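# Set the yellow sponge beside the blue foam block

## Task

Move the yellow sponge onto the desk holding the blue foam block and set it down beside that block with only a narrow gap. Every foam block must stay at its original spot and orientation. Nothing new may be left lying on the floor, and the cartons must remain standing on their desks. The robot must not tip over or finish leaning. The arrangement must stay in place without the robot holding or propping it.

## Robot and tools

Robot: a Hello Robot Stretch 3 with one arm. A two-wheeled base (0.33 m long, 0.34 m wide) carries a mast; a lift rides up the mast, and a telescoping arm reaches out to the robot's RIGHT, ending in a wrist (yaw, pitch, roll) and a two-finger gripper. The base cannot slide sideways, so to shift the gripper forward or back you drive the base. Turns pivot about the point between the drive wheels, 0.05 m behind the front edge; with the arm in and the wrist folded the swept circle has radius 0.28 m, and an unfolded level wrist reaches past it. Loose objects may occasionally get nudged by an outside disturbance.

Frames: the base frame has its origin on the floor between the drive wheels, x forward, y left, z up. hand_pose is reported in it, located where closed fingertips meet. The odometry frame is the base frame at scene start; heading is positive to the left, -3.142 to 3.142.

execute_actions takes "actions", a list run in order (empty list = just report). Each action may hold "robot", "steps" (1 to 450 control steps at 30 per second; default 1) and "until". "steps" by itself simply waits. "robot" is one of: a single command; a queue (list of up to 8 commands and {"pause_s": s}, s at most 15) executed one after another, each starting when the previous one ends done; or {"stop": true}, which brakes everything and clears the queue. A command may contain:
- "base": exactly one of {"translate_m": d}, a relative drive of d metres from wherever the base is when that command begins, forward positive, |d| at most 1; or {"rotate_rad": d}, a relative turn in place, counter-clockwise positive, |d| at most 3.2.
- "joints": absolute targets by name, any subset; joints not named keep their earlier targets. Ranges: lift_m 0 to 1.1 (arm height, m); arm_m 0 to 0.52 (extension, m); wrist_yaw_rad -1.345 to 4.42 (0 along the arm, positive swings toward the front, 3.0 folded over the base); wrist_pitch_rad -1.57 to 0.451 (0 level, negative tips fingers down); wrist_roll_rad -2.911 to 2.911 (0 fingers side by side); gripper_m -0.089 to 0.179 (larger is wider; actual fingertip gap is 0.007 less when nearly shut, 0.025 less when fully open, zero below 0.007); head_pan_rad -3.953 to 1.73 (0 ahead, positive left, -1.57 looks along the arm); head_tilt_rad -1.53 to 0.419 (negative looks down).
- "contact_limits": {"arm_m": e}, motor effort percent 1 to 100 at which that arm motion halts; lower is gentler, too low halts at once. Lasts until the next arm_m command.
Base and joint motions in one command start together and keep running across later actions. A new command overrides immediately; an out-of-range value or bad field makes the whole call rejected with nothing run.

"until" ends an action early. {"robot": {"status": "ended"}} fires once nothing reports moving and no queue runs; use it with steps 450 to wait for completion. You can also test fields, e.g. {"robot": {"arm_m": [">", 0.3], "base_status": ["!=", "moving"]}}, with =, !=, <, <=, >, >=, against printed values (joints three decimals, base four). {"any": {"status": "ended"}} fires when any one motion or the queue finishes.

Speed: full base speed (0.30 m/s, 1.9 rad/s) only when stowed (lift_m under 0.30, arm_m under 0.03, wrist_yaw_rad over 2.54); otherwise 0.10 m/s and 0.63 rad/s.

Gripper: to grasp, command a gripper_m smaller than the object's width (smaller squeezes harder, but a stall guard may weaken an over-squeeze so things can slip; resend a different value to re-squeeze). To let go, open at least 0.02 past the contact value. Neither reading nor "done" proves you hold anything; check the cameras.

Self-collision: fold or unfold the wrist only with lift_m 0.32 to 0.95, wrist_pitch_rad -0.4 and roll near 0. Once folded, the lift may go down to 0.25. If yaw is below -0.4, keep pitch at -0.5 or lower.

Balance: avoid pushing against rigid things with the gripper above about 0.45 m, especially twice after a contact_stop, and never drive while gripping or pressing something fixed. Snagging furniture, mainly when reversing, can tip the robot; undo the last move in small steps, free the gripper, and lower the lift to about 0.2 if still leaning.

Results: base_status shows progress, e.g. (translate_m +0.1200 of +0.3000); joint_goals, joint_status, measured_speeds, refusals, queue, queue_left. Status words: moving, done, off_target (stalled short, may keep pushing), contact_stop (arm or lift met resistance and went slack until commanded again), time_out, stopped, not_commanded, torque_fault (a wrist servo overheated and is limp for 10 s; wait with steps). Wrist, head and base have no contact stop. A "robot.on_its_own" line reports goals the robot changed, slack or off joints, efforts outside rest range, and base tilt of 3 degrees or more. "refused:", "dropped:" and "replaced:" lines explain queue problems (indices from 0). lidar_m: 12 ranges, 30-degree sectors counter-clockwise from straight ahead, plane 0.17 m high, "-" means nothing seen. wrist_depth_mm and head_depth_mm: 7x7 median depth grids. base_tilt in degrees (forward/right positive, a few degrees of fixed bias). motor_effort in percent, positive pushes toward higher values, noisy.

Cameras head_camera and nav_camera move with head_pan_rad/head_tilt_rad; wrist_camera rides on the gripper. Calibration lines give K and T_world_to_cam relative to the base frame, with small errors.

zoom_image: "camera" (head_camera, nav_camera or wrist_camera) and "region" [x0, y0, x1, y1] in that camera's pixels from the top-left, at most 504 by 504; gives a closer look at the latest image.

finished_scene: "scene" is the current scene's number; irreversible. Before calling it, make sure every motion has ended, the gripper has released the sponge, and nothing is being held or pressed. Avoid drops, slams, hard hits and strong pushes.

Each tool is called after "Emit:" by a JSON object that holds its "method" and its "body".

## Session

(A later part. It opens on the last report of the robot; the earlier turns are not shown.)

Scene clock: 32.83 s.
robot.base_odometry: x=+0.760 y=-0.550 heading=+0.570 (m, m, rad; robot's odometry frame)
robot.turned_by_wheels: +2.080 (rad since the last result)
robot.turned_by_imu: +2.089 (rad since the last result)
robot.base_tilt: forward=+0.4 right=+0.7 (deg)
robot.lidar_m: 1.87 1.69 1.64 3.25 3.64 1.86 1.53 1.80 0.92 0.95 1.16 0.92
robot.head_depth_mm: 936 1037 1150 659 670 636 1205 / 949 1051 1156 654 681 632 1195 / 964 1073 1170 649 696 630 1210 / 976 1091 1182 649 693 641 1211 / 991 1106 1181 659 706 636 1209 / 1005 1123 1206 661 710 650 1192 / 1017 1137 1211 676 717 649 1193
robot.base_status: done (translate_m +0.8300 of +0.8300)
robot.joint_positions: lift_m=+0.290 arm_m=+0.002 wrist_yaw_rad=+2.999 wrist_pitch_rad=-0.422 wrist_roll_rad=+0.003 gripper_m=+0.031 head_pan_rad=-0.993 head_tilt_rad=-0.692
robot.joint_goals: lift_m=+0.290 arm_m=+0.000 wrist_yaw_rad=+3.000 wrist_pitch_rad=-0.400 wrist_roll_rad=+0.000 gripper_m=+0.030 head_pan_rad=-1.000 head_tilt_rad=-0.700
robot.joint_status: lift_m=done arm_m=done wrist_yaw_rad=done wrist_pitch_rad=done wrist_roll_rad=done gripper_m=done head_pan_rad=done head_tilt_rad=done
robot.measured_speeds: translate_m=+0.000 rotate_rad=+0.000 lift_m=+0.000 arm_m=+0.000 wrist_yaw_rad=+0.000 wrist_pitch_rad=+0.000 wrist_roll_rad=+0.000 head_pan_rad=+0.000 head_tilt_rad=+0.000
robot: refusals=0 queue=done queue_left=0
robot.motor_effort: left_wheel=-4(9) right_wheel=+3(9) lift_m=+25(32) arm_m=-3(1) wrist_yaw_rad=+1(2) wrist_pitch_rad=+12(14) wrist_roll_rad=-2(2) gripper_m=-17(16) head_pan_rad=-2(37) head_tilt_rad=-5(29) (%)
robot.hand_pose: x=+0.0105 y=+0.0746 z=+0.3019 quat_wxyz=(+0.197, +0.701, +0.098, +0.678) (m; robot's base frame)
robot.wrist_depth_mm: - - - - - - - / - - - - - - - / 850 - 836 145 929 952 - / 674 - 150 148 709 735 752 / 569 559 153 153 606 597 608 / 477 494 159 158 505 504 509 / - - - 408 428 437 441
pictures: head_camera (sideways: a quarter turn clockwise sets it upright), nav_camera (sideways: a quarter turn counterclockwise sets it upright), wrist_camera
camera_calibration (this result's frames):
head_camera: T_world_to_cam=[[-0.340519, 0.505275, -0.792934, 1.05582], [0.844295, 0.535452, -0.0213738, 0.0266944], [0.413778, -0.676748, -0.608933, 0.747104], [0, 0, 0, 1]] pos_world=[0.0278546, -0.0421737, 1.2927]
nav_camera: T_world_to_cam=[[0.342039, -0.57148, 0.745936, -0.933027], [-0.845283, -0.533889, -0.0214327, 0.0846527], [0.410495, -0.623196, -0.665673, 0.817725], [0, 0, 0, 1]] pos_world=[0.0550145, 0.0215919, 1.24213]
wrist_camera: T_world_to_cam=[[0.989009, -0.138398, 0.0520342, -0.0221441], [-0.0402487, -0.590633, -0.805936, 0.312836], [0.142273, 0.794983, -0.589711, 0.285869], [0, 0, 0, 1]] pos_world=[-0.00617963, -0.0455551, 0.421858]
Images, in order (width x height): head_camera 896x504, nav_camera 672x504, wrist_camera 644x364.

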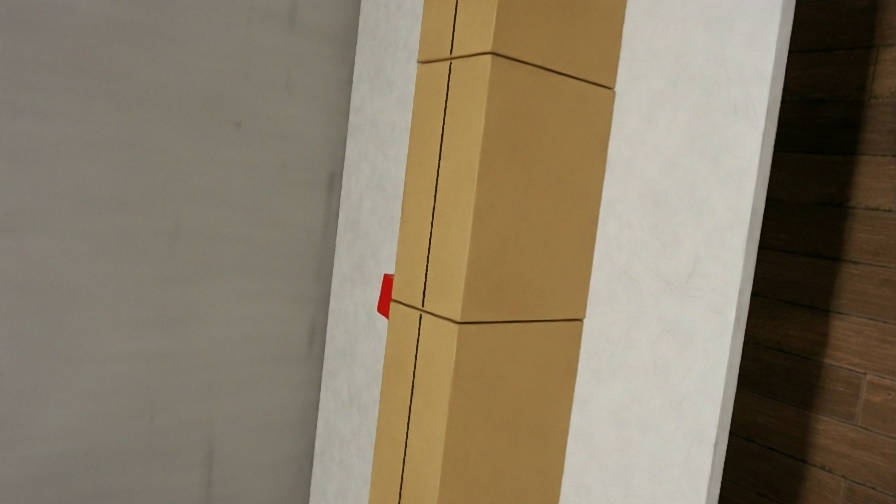

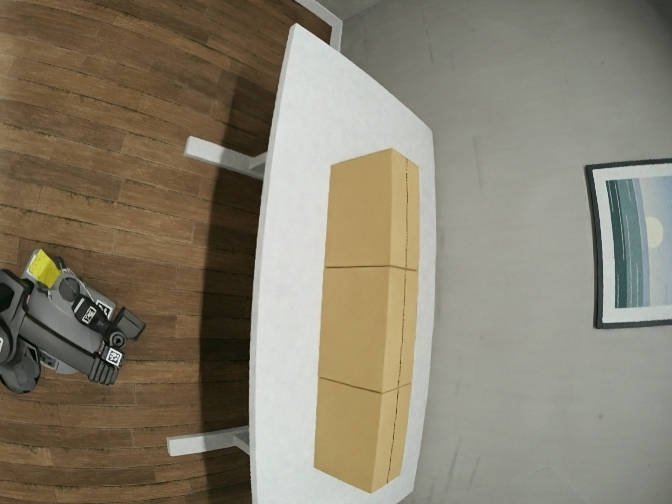

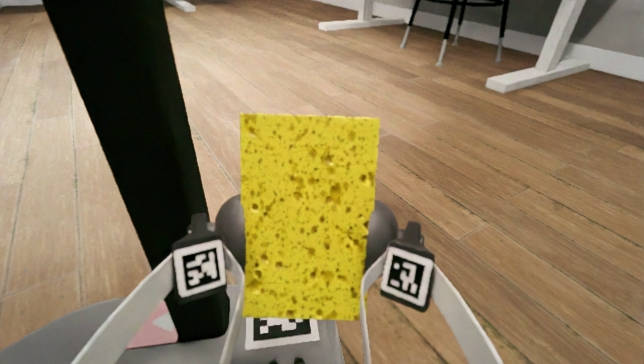

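Emit:
{"method": "execute_actions", "body": {"actions": [{"robot":[{"base":{"rotate_rad":1.385},"joints":{"head_pan_rad":-0.9}},{"base":{"translate_m":1.0}}],"steps":300,"until":{"robot":{"queue_left":["=",0],"translate_m":[">",0.4]}}},{"robot":{"base":{"translate_m":1.0}},"steps":300,"until":{"robot":{"status":"ended"}}}]}}

Scene clock: 41.83 s.
robot.base_odometry: x=+0.233 y=+0.753 heading=+1.955 (m, m, rad; robot's odometry frame)
robot.turned_by_wheels: +1.385 (rad since the last result)
robot.turned_by_imu: +1.388 (rad since the last result)
robot.base_tilt: forward=+0.3 right=+0.7 (deg)
robot.lidar_m: 1.03 2.02 2.43 2.71 2.52 2.40 2.34 1.87 1.83 0.55 0.55 0.61
robot.head_depth_mm: 987 1105 1182 658 702 686 1222 / 990 1099 1199 653 701 683 1217 / 1002 1105 1202 654 704 679 1170 / 998 1114 1196 657 710 677 1181 / 1003 1120 1206 664 709 1071 1204 / 1010 1126 1210 657 702 1307 1203 / 1018 1139 1218 658 705 1298 1191
robot.base_status: done (translate_m +1.0000 of +1.0000)
robot.joint_positions: lift_m=+0.290 arm_m=+0.002 wrist_yaw_rad=+2.999 wrist_pitch_rad=-0.422 wrist_roll_rad=+0.003 gripper_m=+0.031 head_pan_rad=-0.907 head_tilt_rad=-0.692
robot.joint_goals: lift_m=+0.290 arm_m=+0.000 wrist_yaw_rad=+3.000 wrist_pitch_rad=-0.400 wrist_roll_rad=+0.000 gripper_m=+0.030 head_pan_rad=-0.900 head_tilt_rad=-0.700
robot.joint_status: lift_m=done arm_m=done wrist_yaw_rad=done wrist_pitch_rad=done wrist_roll_rad=done gripper_m=done head_pan_rad=done head_tilt_rad=done
robot.measured_speeds: translate_m=+0.000 rotate_rad=+0.000 lift_m=+0.000 arm_m=+0.000 wrist_yaw_rad=+0.000 wrist_pitch_rad=+0.000 wrist_roll_rad=+0.000 head_pan_rad=+0.000 head_tilt_rad=+0.000
robot: refusals=0 queue=done queue_left=0
robot.motor_effort: left_wheel=-4(11) right_wheel=+3(10) lift_m=+25(25) arm_m=-3(3) wrist_yaw_rad=+1(1) wrist_pitch_rad=+11(12) wrist_roll_rad=-2(1) gripper_m=-16(16) head_pan_rad=+4(17) head_tilt_rad=-5(6) (%)
robot.hand_pose: x=+0.0105 y=+0.0746 z=+0.3019 quat_wxyz=(+0.197, +0.701, +0.098, +0.678) (m; robot's base frame)
robot.wrist_depth_mm: - - - - - - - / - - - - - - - / 871 - 839 145 893 919 - / 677 - 150 149 726 723 749 / 559 556 153 153 613 594 609 / 477 493 159 158 499 500 510 / - - - 410 433 438 439
pictures: head_camera (sideways: a quarter turn clockwise sets it upright), nav_camera (sideways: a quarter turn counterclockwise sets it upright), wrist_camera
camera_calibration (this result's frames):
head_camera: T_world_to_cam=[[-0.382875, 0.474159, -0.792831, 1.05595], [0.795013, 0.606216, -0.0213759, 0.0269978], [0.470491, -0.638495, -0.609067, 0.746932], [0, 0, 0, 1]] pos_world=[0.0314069, -0.040141, 1.2927]
nav_camera: T_world_to_cam=[[0.390088, -0.53998, 0.745823, -0.933173], [-0.796136, -0.604738, -0.0214303, 0.0843497], [0.4626, -0.585417, -0.665799, 0.817571], [0, 0, 0, 1]] pos_world=[0.0529658, 0.0257345, 1.24213]
wrist_camera: T_world_to_cam=[[0.989014, -0.138362, 0.0520363, -0.0221396], [-0.0402254, -0.590635, -0.805936, 0.312834], [0.142245, 0.794988, -0.589712, 0.28587], [0, 0, 0, 1]] pos_world=[-0.00618339, -0.0455557, 0.421857]
Images, in order (width x height): head_camera 896x504, nav_camera 672x504, wrist_camera 644x364.

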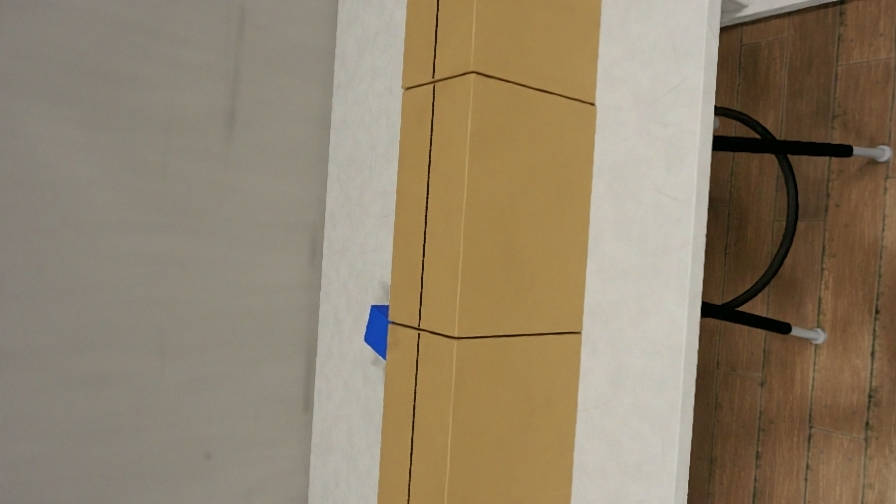

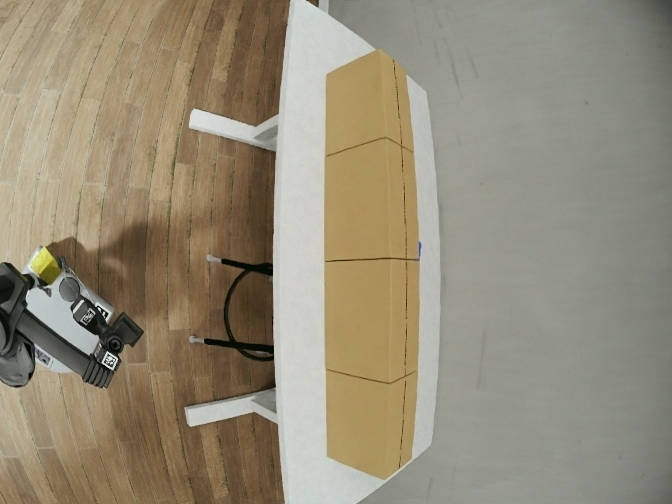

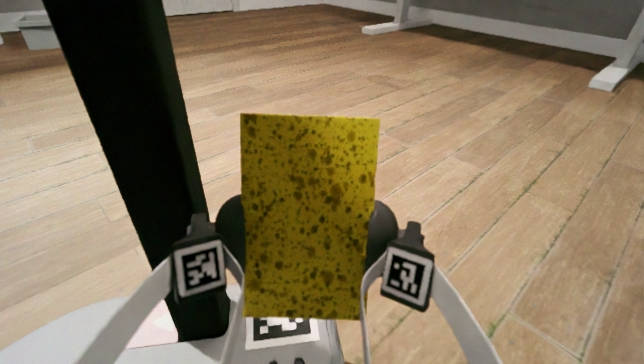

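Emit:
{"method": "execute_actions", "body": {"actions": [{"robot":{"base":{"rotate_rad":-0.75},"joints":{"lift_m":1.1,"head_pan_rad":-0.1,"head_tilt_rad":-0.9}},"steps":200,"until":{"robot":{"lift_m":[">",0.34]}}},{"robot":{"joints":{"wrist_yaw_rad":0.0}},"steps":200,"until":{"robot":{"wrist_yaw_rad":["<",0.5],"base_status":["!=","moving"]}}},{"robot":{"base":{"translate_m":0.26},"joints":{"wrist_pitch_rad":-1.1}},"steps":300,"until":{"robot":{"base_status":["!=","moving"]}}}]}}

Scene clock: 49.07 s.
robot.base_odometry: x=+0.326 y=+0.995 heading=+1.205 (m, m, rad; robot's odometry frame)
robot.turned_by_wheels: -0.750 (rad since the last result)
robot.turned_by_imu: -0.754 (rad since the last result)
robot.base_tilt: forward=+0.3 right=+0.7 (deg)
robot.lidar_m: 0.35 0.81 1.80 1.99 2.73 2.84 2.50 2.54 1.97 2.02 0.36 0.63
robot.head_depth_mm: 793 908 921 762 461 548 519 / 800 922 910 515 461 546 519 / 811 935 902 512 466 553 518 / 820 945 897 509 465 552 522 / 828 956 892 506 470 554 521 / 840 967 889 504 479 555 1063 / 846 987 880 501 492 552 1078
robot.base_status: done (translate_m +0.2600 of +0.2600)
robot.joint_positions: lift_m=+0.964 arm_m=+0.002 wrist_yaw_rad=+0.002 wrist_pitch_rad=-1.104 wrist_roll_rad=+0.003 gripper_m=+0.031 head_pan_rad=-0.107 head_tilt_rad=-0.889
robot.joint_goals: lift_m=+1.100 arm_m=+0.000 wrist_yaw_rad=+0.000 wrist_pitch_rad=-1.100 wrist_roll_rad=+0.000 gripper_m=+0.030 head_pan_rad=-0.100 head_tilt_rad=-0.900
robot.joint_status: lift_m=moving arm_m=done wrist_yaw_rad=moving wrist_pitch_rad=moving wrist_roll_rad=done gripper_m=done head_pan_rad=done head_tilt_rad=done
robot.measured_speeds: translate_m=+0.000 rotate_rad=+0.000 lift_m=+0.110 arm_m=+0.000 wrist_yaw_rad=+0.000 wrist_pitch_rad=+0.000 wrist_roll_rad=+0.000 head_pan_rad=+0.000 head_tilt_rad=+0.000
robot: refusals=0 queue=running queue_left=0
robot.motor_effort: left_wheel=+2(9) right_wheel=-3(7) lift_m=+32(32) arm_m=-2(3) wrist_yaw_rad=-2(2) wrist_pitch_rad=+1(11) wrist_roll_rad=-1(2) gripper_m=-16(16) head_pan_rad=+4(39) head_tilt_rad=-7(31) (%)
robot.hand_pose: x=-0.0215 y=-0.2407 z=+0.8628 quat_wxyz=(+0.602, +0.371, -0.602, -0.371) (m; robot's base frame)
robot.wrist_depth_mm: 280 353 366 - - - - / 289 340 351 - - - - / 305 326 327 144 - - - / 306 311 314 148 - - - / 297 298 154 153 - - - / 285 288 160 158 - 970 - / 274 706 912 - 916 921 932
pictures: head_camera (sideways: a quarter turn clockwise sets it upright), nav_camera (sideways: a quarter turn counterclockwise sets it upright), wrist_camera
camera_calibration (this result's frames):
head_camera: T_world_to_cam=[[-0.749639, 0.0711406, -0.658012, 0.882479], [0.114794, 0.993113, -0.0234089, 0.0337881], [0.651816, -0.0930841, -0.752643, 0.932571], [0, 0, 0, 1]] pos_world=[0.0497979, -0.00952806, 1.28337]
nav_camera: T_world_to_cam=[[0.791628, -0.110733, 0.600885, -0.746756], [-0.124943, -0.991997, -0.0182032, 0.076049], [0.598092, -0.0606661, -0.799128, 0.990136], [0, 0, 0, 1]] pos_world=[0.00846268, 0.0528179, 1.24134]
wrist_camera: T_world_to_cam=[[-0.998559, -0.0371339, 0.0387346, -0.0701398], [-0.0457556, 0.966346, -0.253145, 0.47505], [-0.0280307, -0.254553, -0.966653, 0.94085], [0, 0, 0, 1]] pos_world=[-0.0219298, -0.222171, 1.03245]
Images, in order (width x height): head_camera 896x504, nav_camera 672x504, wrist_camera 644x364.

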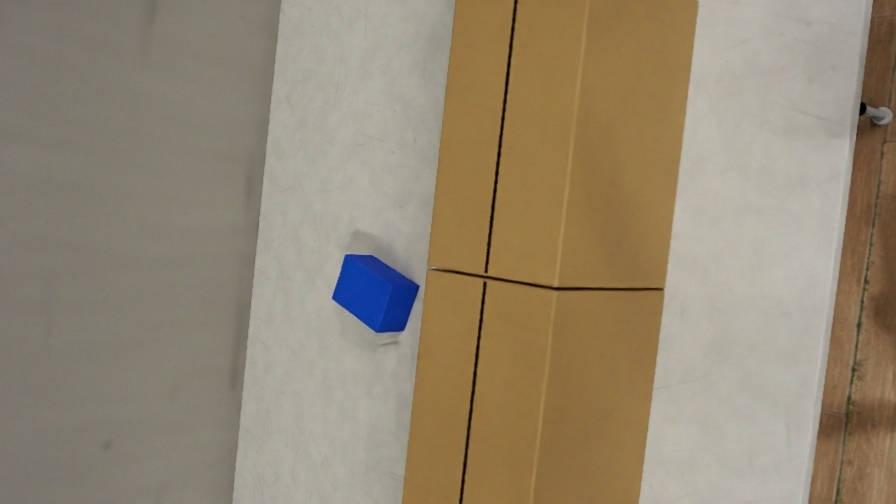

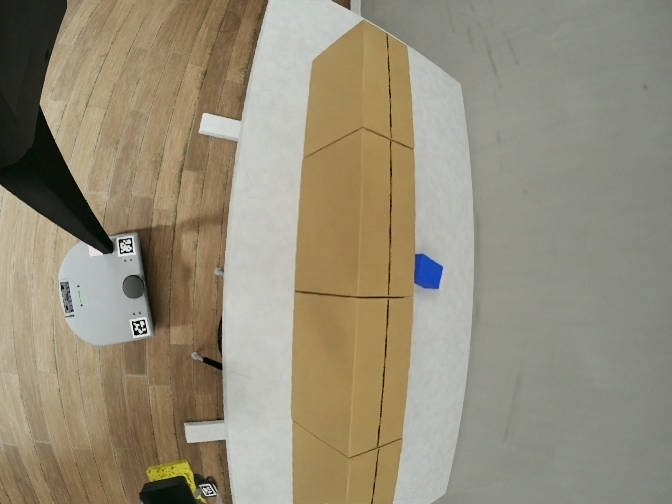

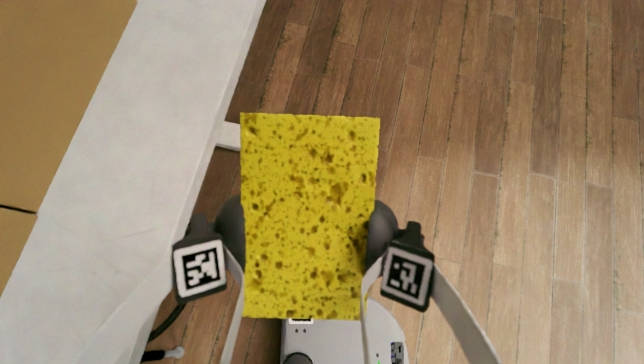

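Emit:
{"method": "execute_actions", "body": {"actions": [{"robot":{"base":{"rotate_rad":1.37},"joints":{"wrist_roll_rad":-1.24,"head_pan_rad":-1.5,"head_tilt_rad":-0.8}},"steps":200,"until":{"robot":{"rotate_rad":[">",0.3],"lift_m":[">",1.08]}}},{"robot":{"joints":{"arm_m":0.475}},"steps":200,"until":{"robot":{"arm_m":[">",0.33]}}},{"robot":{"joints":{"wrist_pitch_rad":-1.57}},"steps":300,"until":{"robot":{"arm_m":[">",0.44],"base_status":["!=","moving"]}}},{"robot":{"joints":{"lift_m":0.97}},"steps":300,"until":{"robot":{"status":"ended"}}}]}}

Scene clock: 56.33 s.
robot.base_odometry: x=+0.326 y=+0.995 heading=+2.575 (m, m, rad; robot's odometry frame)
robot.turned_by_wheels: +1.370 (rad since the last result)
robot.turned_by_imu: +1.375 (rad since the last result)
robot.base_tilt: forward=+0.4 right=+0.8 (deg)
robot.lidar_m: 1.99 2.51 2.90 2.50 2.66 2.45 1.97 0.75 0.36 0.35 0.99 0.81
robot.head_depth_mm: - 913 978 835 473 499 518 / - 907 986 826 471 509 515 / 758 - 993 798 468 519 512 / 801 893 988 775 466 531 510 / 812 917 995 781 463 542 509 / 821 932 1002 805 470 545 507 / 824 944 995 802 469 545 505
robot.base_status: done (rotate_rad +1.3699 of +1.3700)
robot.joint_positions: lift_m=+0.970 arm_m=+0.475 wrist_yaw_rad=+0.000 wrist_pitch_rad=-1.562 wrist_roll_rad=-1.238 gripper_m=+0.031 head_pan_rad=-1.493 head_tilt_rad=-0.803
robot.joint_goals: lift_m=+0.970 arm_m=+0.475 wrist_yaw_rad=+0.000 wrist_pitch_rad=-1.570 wrist_roll_rad=-1.240 gripper_m=+0.030 head_pan_rad=-1.500 head_tilt_rad=-0.800
robot.joint_status: lift_m=done arm_m=done wrist_yaw_rad=done wrist_pitch_rad=done wrist_roll_rad=done gripper_m=done head_pan_rad=done head_tilt_rad=done
robot.measured_speeds: translate_m=+0.000 rotate_rad=+0.000 lift_m=+0.000 arm_m=+0.000 wrist_yaw_rad=+0.000 wrist_pitch_rad=+0.000 wrist_roll_rad=+0.000 head_pan_rad=+0.000 head_tilt_rad=+0.000
robot: refusals=0 queue=done queue_left=0
robot.motor_effort: left_wheel=-3(8) right_wheel=+3(6) lift_m=+25(31) arm_m=+3(5) wrist_yaw_rad=+0(2) wrist_pitch_rad=-5(5) wrist_roll_rad=-1(1) gripper_m=-16(16) head_pan_rad=-2(37) head_tilt_rad=+3(16) (%)
robot.hand_pose: x=-0.0214 y=-0.5980 z=+0.8524 quat_wxyz=(+0.700, +0.694, -0.117, -0.117) (m; robot's base frame)
robot.wrist_depth_mm: 258 258 261 225 267 268 271 / 264 266 267 231 274 276 277 / 270 275 274 145 282 285 287 / 264 285 282 148 292 295 297 / 249 290 153 153 300 305 306 / 238 296 160 158 315 314 317 / 223 313 315 320 324 326 330
pictures: head_camera (sideways: a quarter turn clockwise sets it upright), nav_camera (sideways: a quarter turn counterclockwise sets it upright), wrist_camera
camera_calibration (this result's frames):
head_camera: T_world_to_cam=[[-0.0630449, 0.691042, -0.72006, 0.959147], [0.997468, 0.067417, -0.0226332, 0.0273966], [0.0329038, -0.719664, -0.693542, 0.859484], [0, 0, 0, 1]] pos_world=[0.00486184, -0.0461178, 1.28735]
nav_camera: T_world_to_cam=[[0.0321957, -0.744291, 0.667079, -0.828371], [-0.997954, -0.0608249, -0.0197002, 0.0833255], [0.0552377, -0.66508, -0.744727, 0.922708], [0, 0, 0, 1]] pos_world=[0.0588567, 0.00219393, 1.2414]
wrist_camera: T_world_to_cam=[[-0.278061, -0.96021, 0.0260645, -0.608685], [-0.938377, 0.277337, 0.206236, -0.00503883], [-0.205259, 0.0328879, -0.978155, 1.01769], [0, 0, 0, 1]] pos_world=[0.034911, -0.616538, 1.01237]
Images, in order (width x height): head_camera 896x504, nav_camera 672x504, wrist_camera 644x364.

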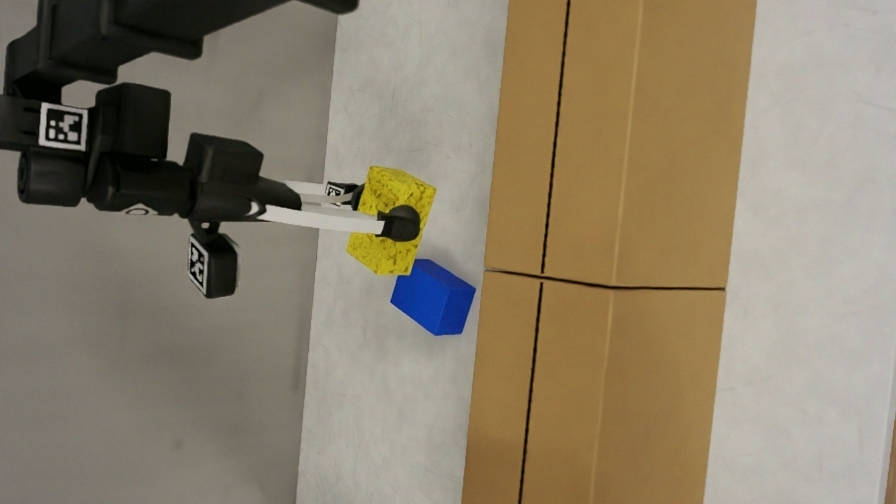

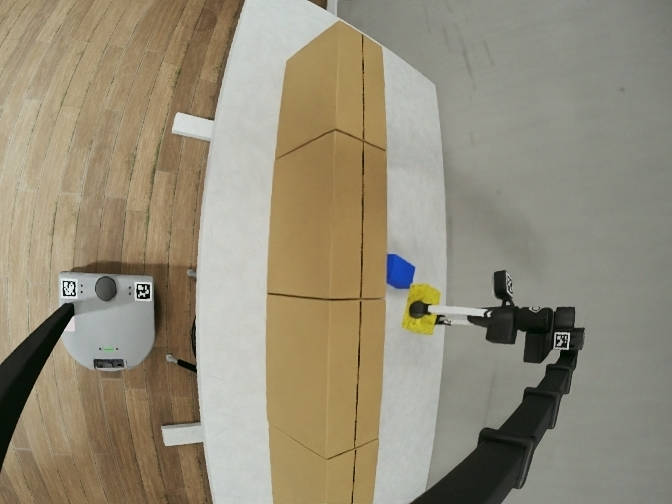

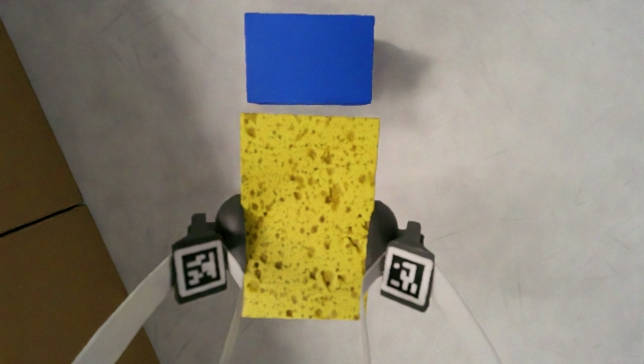

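Emit:
{"method": "execute_actions", "body": {"actions": [{"robot":{"joints":{"lift_m":0.878}},"steps":300,"until":{"robot":{"status":"ended"}}}]}}

Scene clock: 58.30 s.
robot.base_odometry: x=+0.326 y=+0.995 heading=+2.575 (m, m, rad; robot's odometry frame)
robot.turned_by_wheels: +0.000 (rad since the last result)
robot.turned_by_imu: +0.000 (rad since the last result)
robot.base_tilt: forward=+0.4 right=+0.7 (deg)
robot.lidar_m: 1.99 2.51 2.90 2.50 2.66 2.46 1.96 0.76 0.36 0.35 0.99 0.81
robot.head_depth_mm: 781 862 - - 462 504 517 / 786 - 990 829 470 508 516 / 796 - 961 777 468 520 513 / 802 913 985 772 465 530 510 / 807 923 997 781 463 543 507 / 814 928 1002 804 471 545 509 / 824 939 991 802 467 543 505
robot.base_status: done (rotate_rad +1.3699 of +1.3700)
robot.joint_positions: lift_m=+0.878 arm_m=+0.475 wrist_yaw_rad=+0.000 wrist_pitch_rad=-1.562 wrist_roll_rad=-1.238 gripper_m=+0.031 head_pan_rad=-1.493 head_tilt_rad=-0.803
robot.joint_goals: lift_m=+0.878 arm_m=+0.475 wrist_yaw_rad=+0.000 wrist_pitch_rad=-1.570 wrist_roll_rad=-1.240 gripper_m=+0.030 head_pan_rad=-1.500 head_tilt_rad=-0.800
robot.joint_status: lift_m=done arm_m=done wrist_yaw_rad=done wrist_pitch_rad=done wrist_roll_rad=done gripper_m=done head_pan_rad=done head_tilt_rad=done
robot.measured_speeds: translate_m=+0.000 rotate_rad=+0.000 lift_m=+0.000 arm_m=+0.000 wrist_yaw_rad=+0.000 wrist_pitch_rad=+0.000 wrist_roll_rad=+0.000 head_pan_rad=+0.000 head_tilt_rad=+0.000
robot: refusals=0 queue=done queue_left=0
robot.motor_effort: left_wheel=-3(3) right_wheel=+3(2) lift_m=+25(25) arm_m=+3(3) wrist_yaw_rad=+0(0) wrist_pitch_rad=-5(5) wrist_roll_rad=-1(1) gripper_m=-16(16) head_pan_rad=-2(2) head_tilt_rad=+2(1) (%)
robot.hand_pose: x=-0.0214 y=-0.5979 z=+0.7604 quat_wxyz=(+0.700, +0.695, -0.117, -0.117) (m; robot's base frame)
robot.wrist_depth_mm: 175 178 138 138 179 183 184 / 181 182 142 142 185 188 190 / 186 187 187 144 192 194 196 / 191 194 193 148 200 201 203 / 198 199 154 153 206 207 208 / 205 206 160 158 214 214 217 / 211 215 216 219 221 223 225
pictures: head_camera (sideways: a quarter turn clockwise sets it upright), nav_camera (sideways: a quarter turn counterclockwise sets it upright), wrist_camera
camera_calibration (this result's frames):
head_camera: T_world_to_cam=[[-0.0630448, 0.691042, -0.72006, 0.959147], [0.997468, 0.0674169, -0.0226332, 0.0273966], [0.0329037, -0.719664, -0.693542, 0.859484], [0, 0, 0, 1]] pos_world=[0.00486184, -0.0461178, 1.28735]
nav_camera: T_world_to_cam=[[0.0321956, -0.744291, 0.667079, -0.828371], [-0.997954, -0.0608248, -0.0197002, 0.0833255], [0.0552376, -0.66508, -0.744726, 0.922708], [0, 0, 0, 1]] pos_world=[0.0588567, 0.00219392, 1.2414]
wrist_camera: T_world_to_cam=[[-0.278061, -0.960218, 0.0257497, -0.605973], [-0.938377, 0.277269, 0.206327, 0.0137999], [-0.205259, 0.0332086, -0.978144, 0.927898], [0, 0, 0, 1]] pos_world=[0.034911, -0.616507, 0.920374]
Images, in order (width x height): head_camera 896x504, nav_camera 672x504, wrist_camera 644x364.

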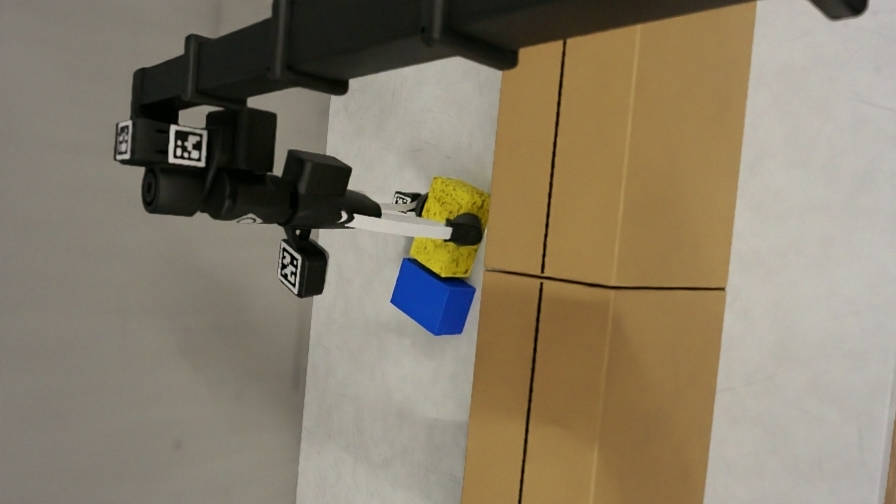

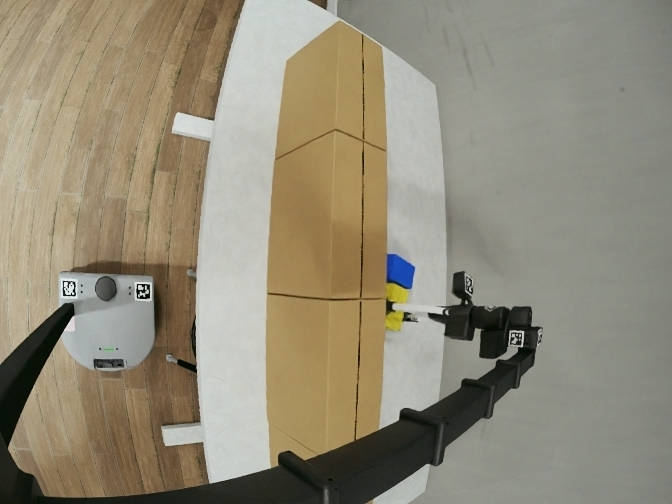

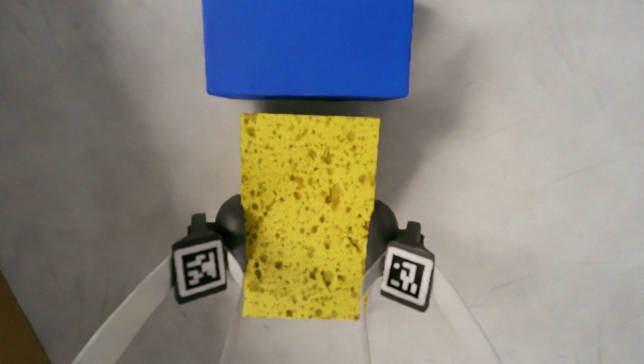

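Emit:
{"method": "execute_actions", "body": {"actions": [{"robot":[{"joints":{"lift_m":0.875,"gripper_m":0.11}},{"joints":{"lift_m":0.95}}],"steps":300,"until":{"robot":{"status":"ended"}}}]}}

Scene clock: 61.23 s.
robot.base_odometry: x=+0.326 y=+0.995 heading=+2.575 (m, m, rad; robot's odometry frame)
robot.turned_by_wheels: +0.000 (rad since the last result)
robot.turned_by_imu: +0.000 (rad since the last result)
robot.base_tilt: forward=+0.4 right=+0.8 (deg)
robot.lidar_m: 2.00 2.51 2.90 2.50 2.66 2.46 1.97 0.76 0.36 0.34 0.99 0.81
robot.head_depth_mm: 758 - 985 834 473 498 516 / 759 924 988 828 472 508 515 / 769 - 995 800 467 521 515 / 801 893 990 761 465 531 512 / 809 921 997 781 464 542 508 / 815 928 995 808 470 544 507 / 819 938 995 800 469 544 505
robot.base_status: done (rotate_rad +1.3699 of +1.3700)
robot.joint_positions: lift_m=+0.950 arm_m=+0.475 wrist_yaw_rad=+0.000 wrist_pitch_rad=-1.562 wrist_roll_rad=-1.238 gripper_m=+0.110 head_pan_rad=-1.493 head_tilt_rad=-0.803
robot.joint_goals: lift_m=+0.950 arm_m=+0.475 wrist_yaw_rad=+0.000 wrist_pitch_rad=-1.570 wrist_roll_rad=-1.240 gripper_m=+0.110 head_pan_rad=-1.500 head_tilt_rad=-0.800
robot.joint_status: lift_m=done arm_m=done wrist_yaw_rad=done wrist_pitch_rad=done wrist_roll_rad=done gripper_m=done head_pan_rad=done head_tilt_rad=done
robot.measured_speeds: translate_m=+0.000 rotate_rad=+0.000 lift_m=+0.000 arm_m=+0.000 wrist_yaw_rad=+0.000 wrist_pitch_rad=+0.000 wrist_roll_rad=+0.000 head_pan_rad=+0.000 head_tilt_rad=+0.000
robot: refusals=0 queue=done queue_left=0
robot.motor_effort: left_wheel=-3(3) right_wheel=+3(3) lift_m=+30(31) arm_m=+3(3) wrist_yaw_rad=+0(0) wrist_pitch_rad=-5(5) wrist_roll_rad=-1(1) gripper_m=+0(86) head_pan_rad=-2(3) head_tilt_rad=+2(3) (%)
robot.hand_pose: x=-0.0214 y=-0.5978 z=+0.8322 quat_wxyz=(+0.700, +0.695, -0.117, -0.117) (m; robot's base frame)
robot.wrist_depth_mm: 240 242 241 204 248 249 251 / 247 249 246 210 255 258 260 / 255 257 257 219 264 266 268 / 261 263 266 224 271 274 277 / 251 271 275 233 281 282 288 / 234 285 284 287 292 294 296 / 221 289 293 297 302 302 307
pictures: head_camera (sideways: a quarter turn clockwise sets it upright), nav_camera (sideways: a quarter turn counterclockwise sets it upright), wrist_camera
camera_calibration (this result's frames):
head_camera: T_world_to_cam=[[-0.0630449, 0.691042, -0.72006, 0.959147], [0.997468, 0.067417, -0.0226332, 0.0273966], [0.0329038, -0.719664, -0.693542, 0.859484], [0, 0, 0, 1]] pos_world=[0.00486184, -0.0461178, 1.28735]
nav_camera: T_world_to_cam=[[0.0321957, -0.744291, 0.667079, -0.828371], [-0.997954, -0.0608249, -0.0197002, 0.0833255], [0.0552377, -0.66508, -0.744726, 0.922708], [0, 0, 0, 1]] pos_world=[0.0588567, 0.00219393, 1.2414]
wrist_camera: T_world_to_cam=[[-0.278061, -0.960223, 0.0255865, -0.607649], [-0.938377, 0.277234, 0.206374, -0.00107756], [-0.205259, 0.0333749, -0.978139, 0.998184], [0, 0, 0, 1]] pos_world=[0.034911, -0.616494, 0.992132]
Images, in order (width x height): head_camera 896x504, nav_camera 672x504, wrist_camera 644x364.

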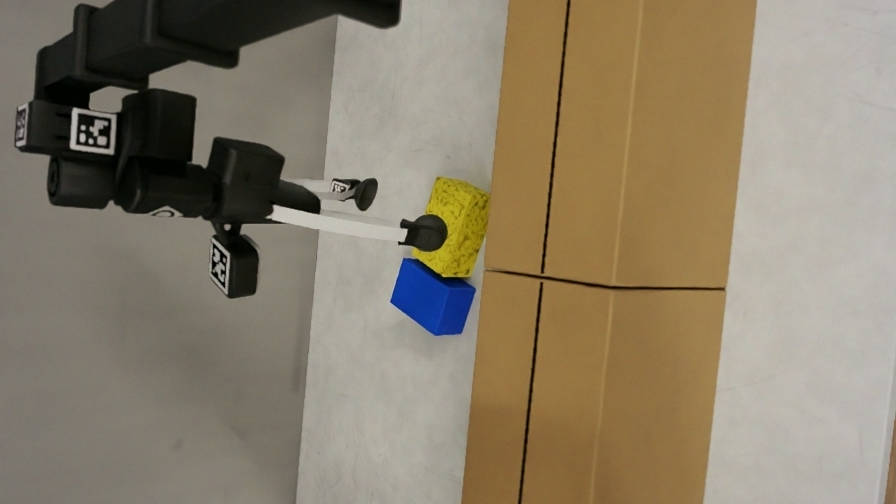

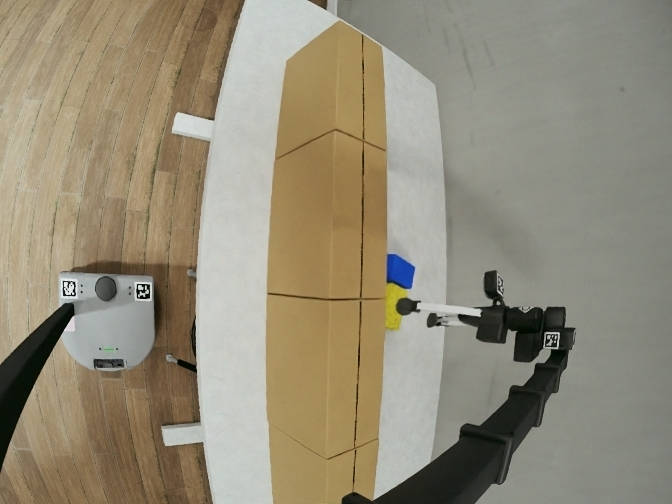

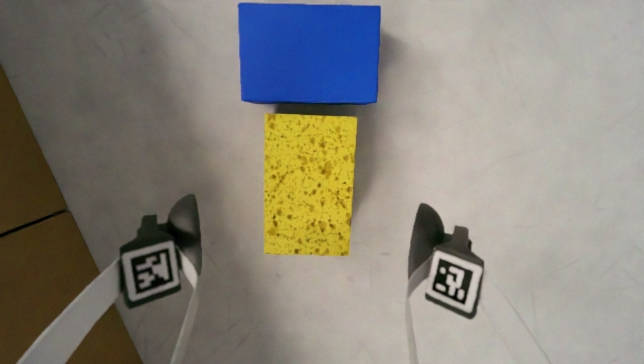

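Emit:
{"method": "finished_scene", "body": {"scene": 2}}

The scene is finished: the task was done.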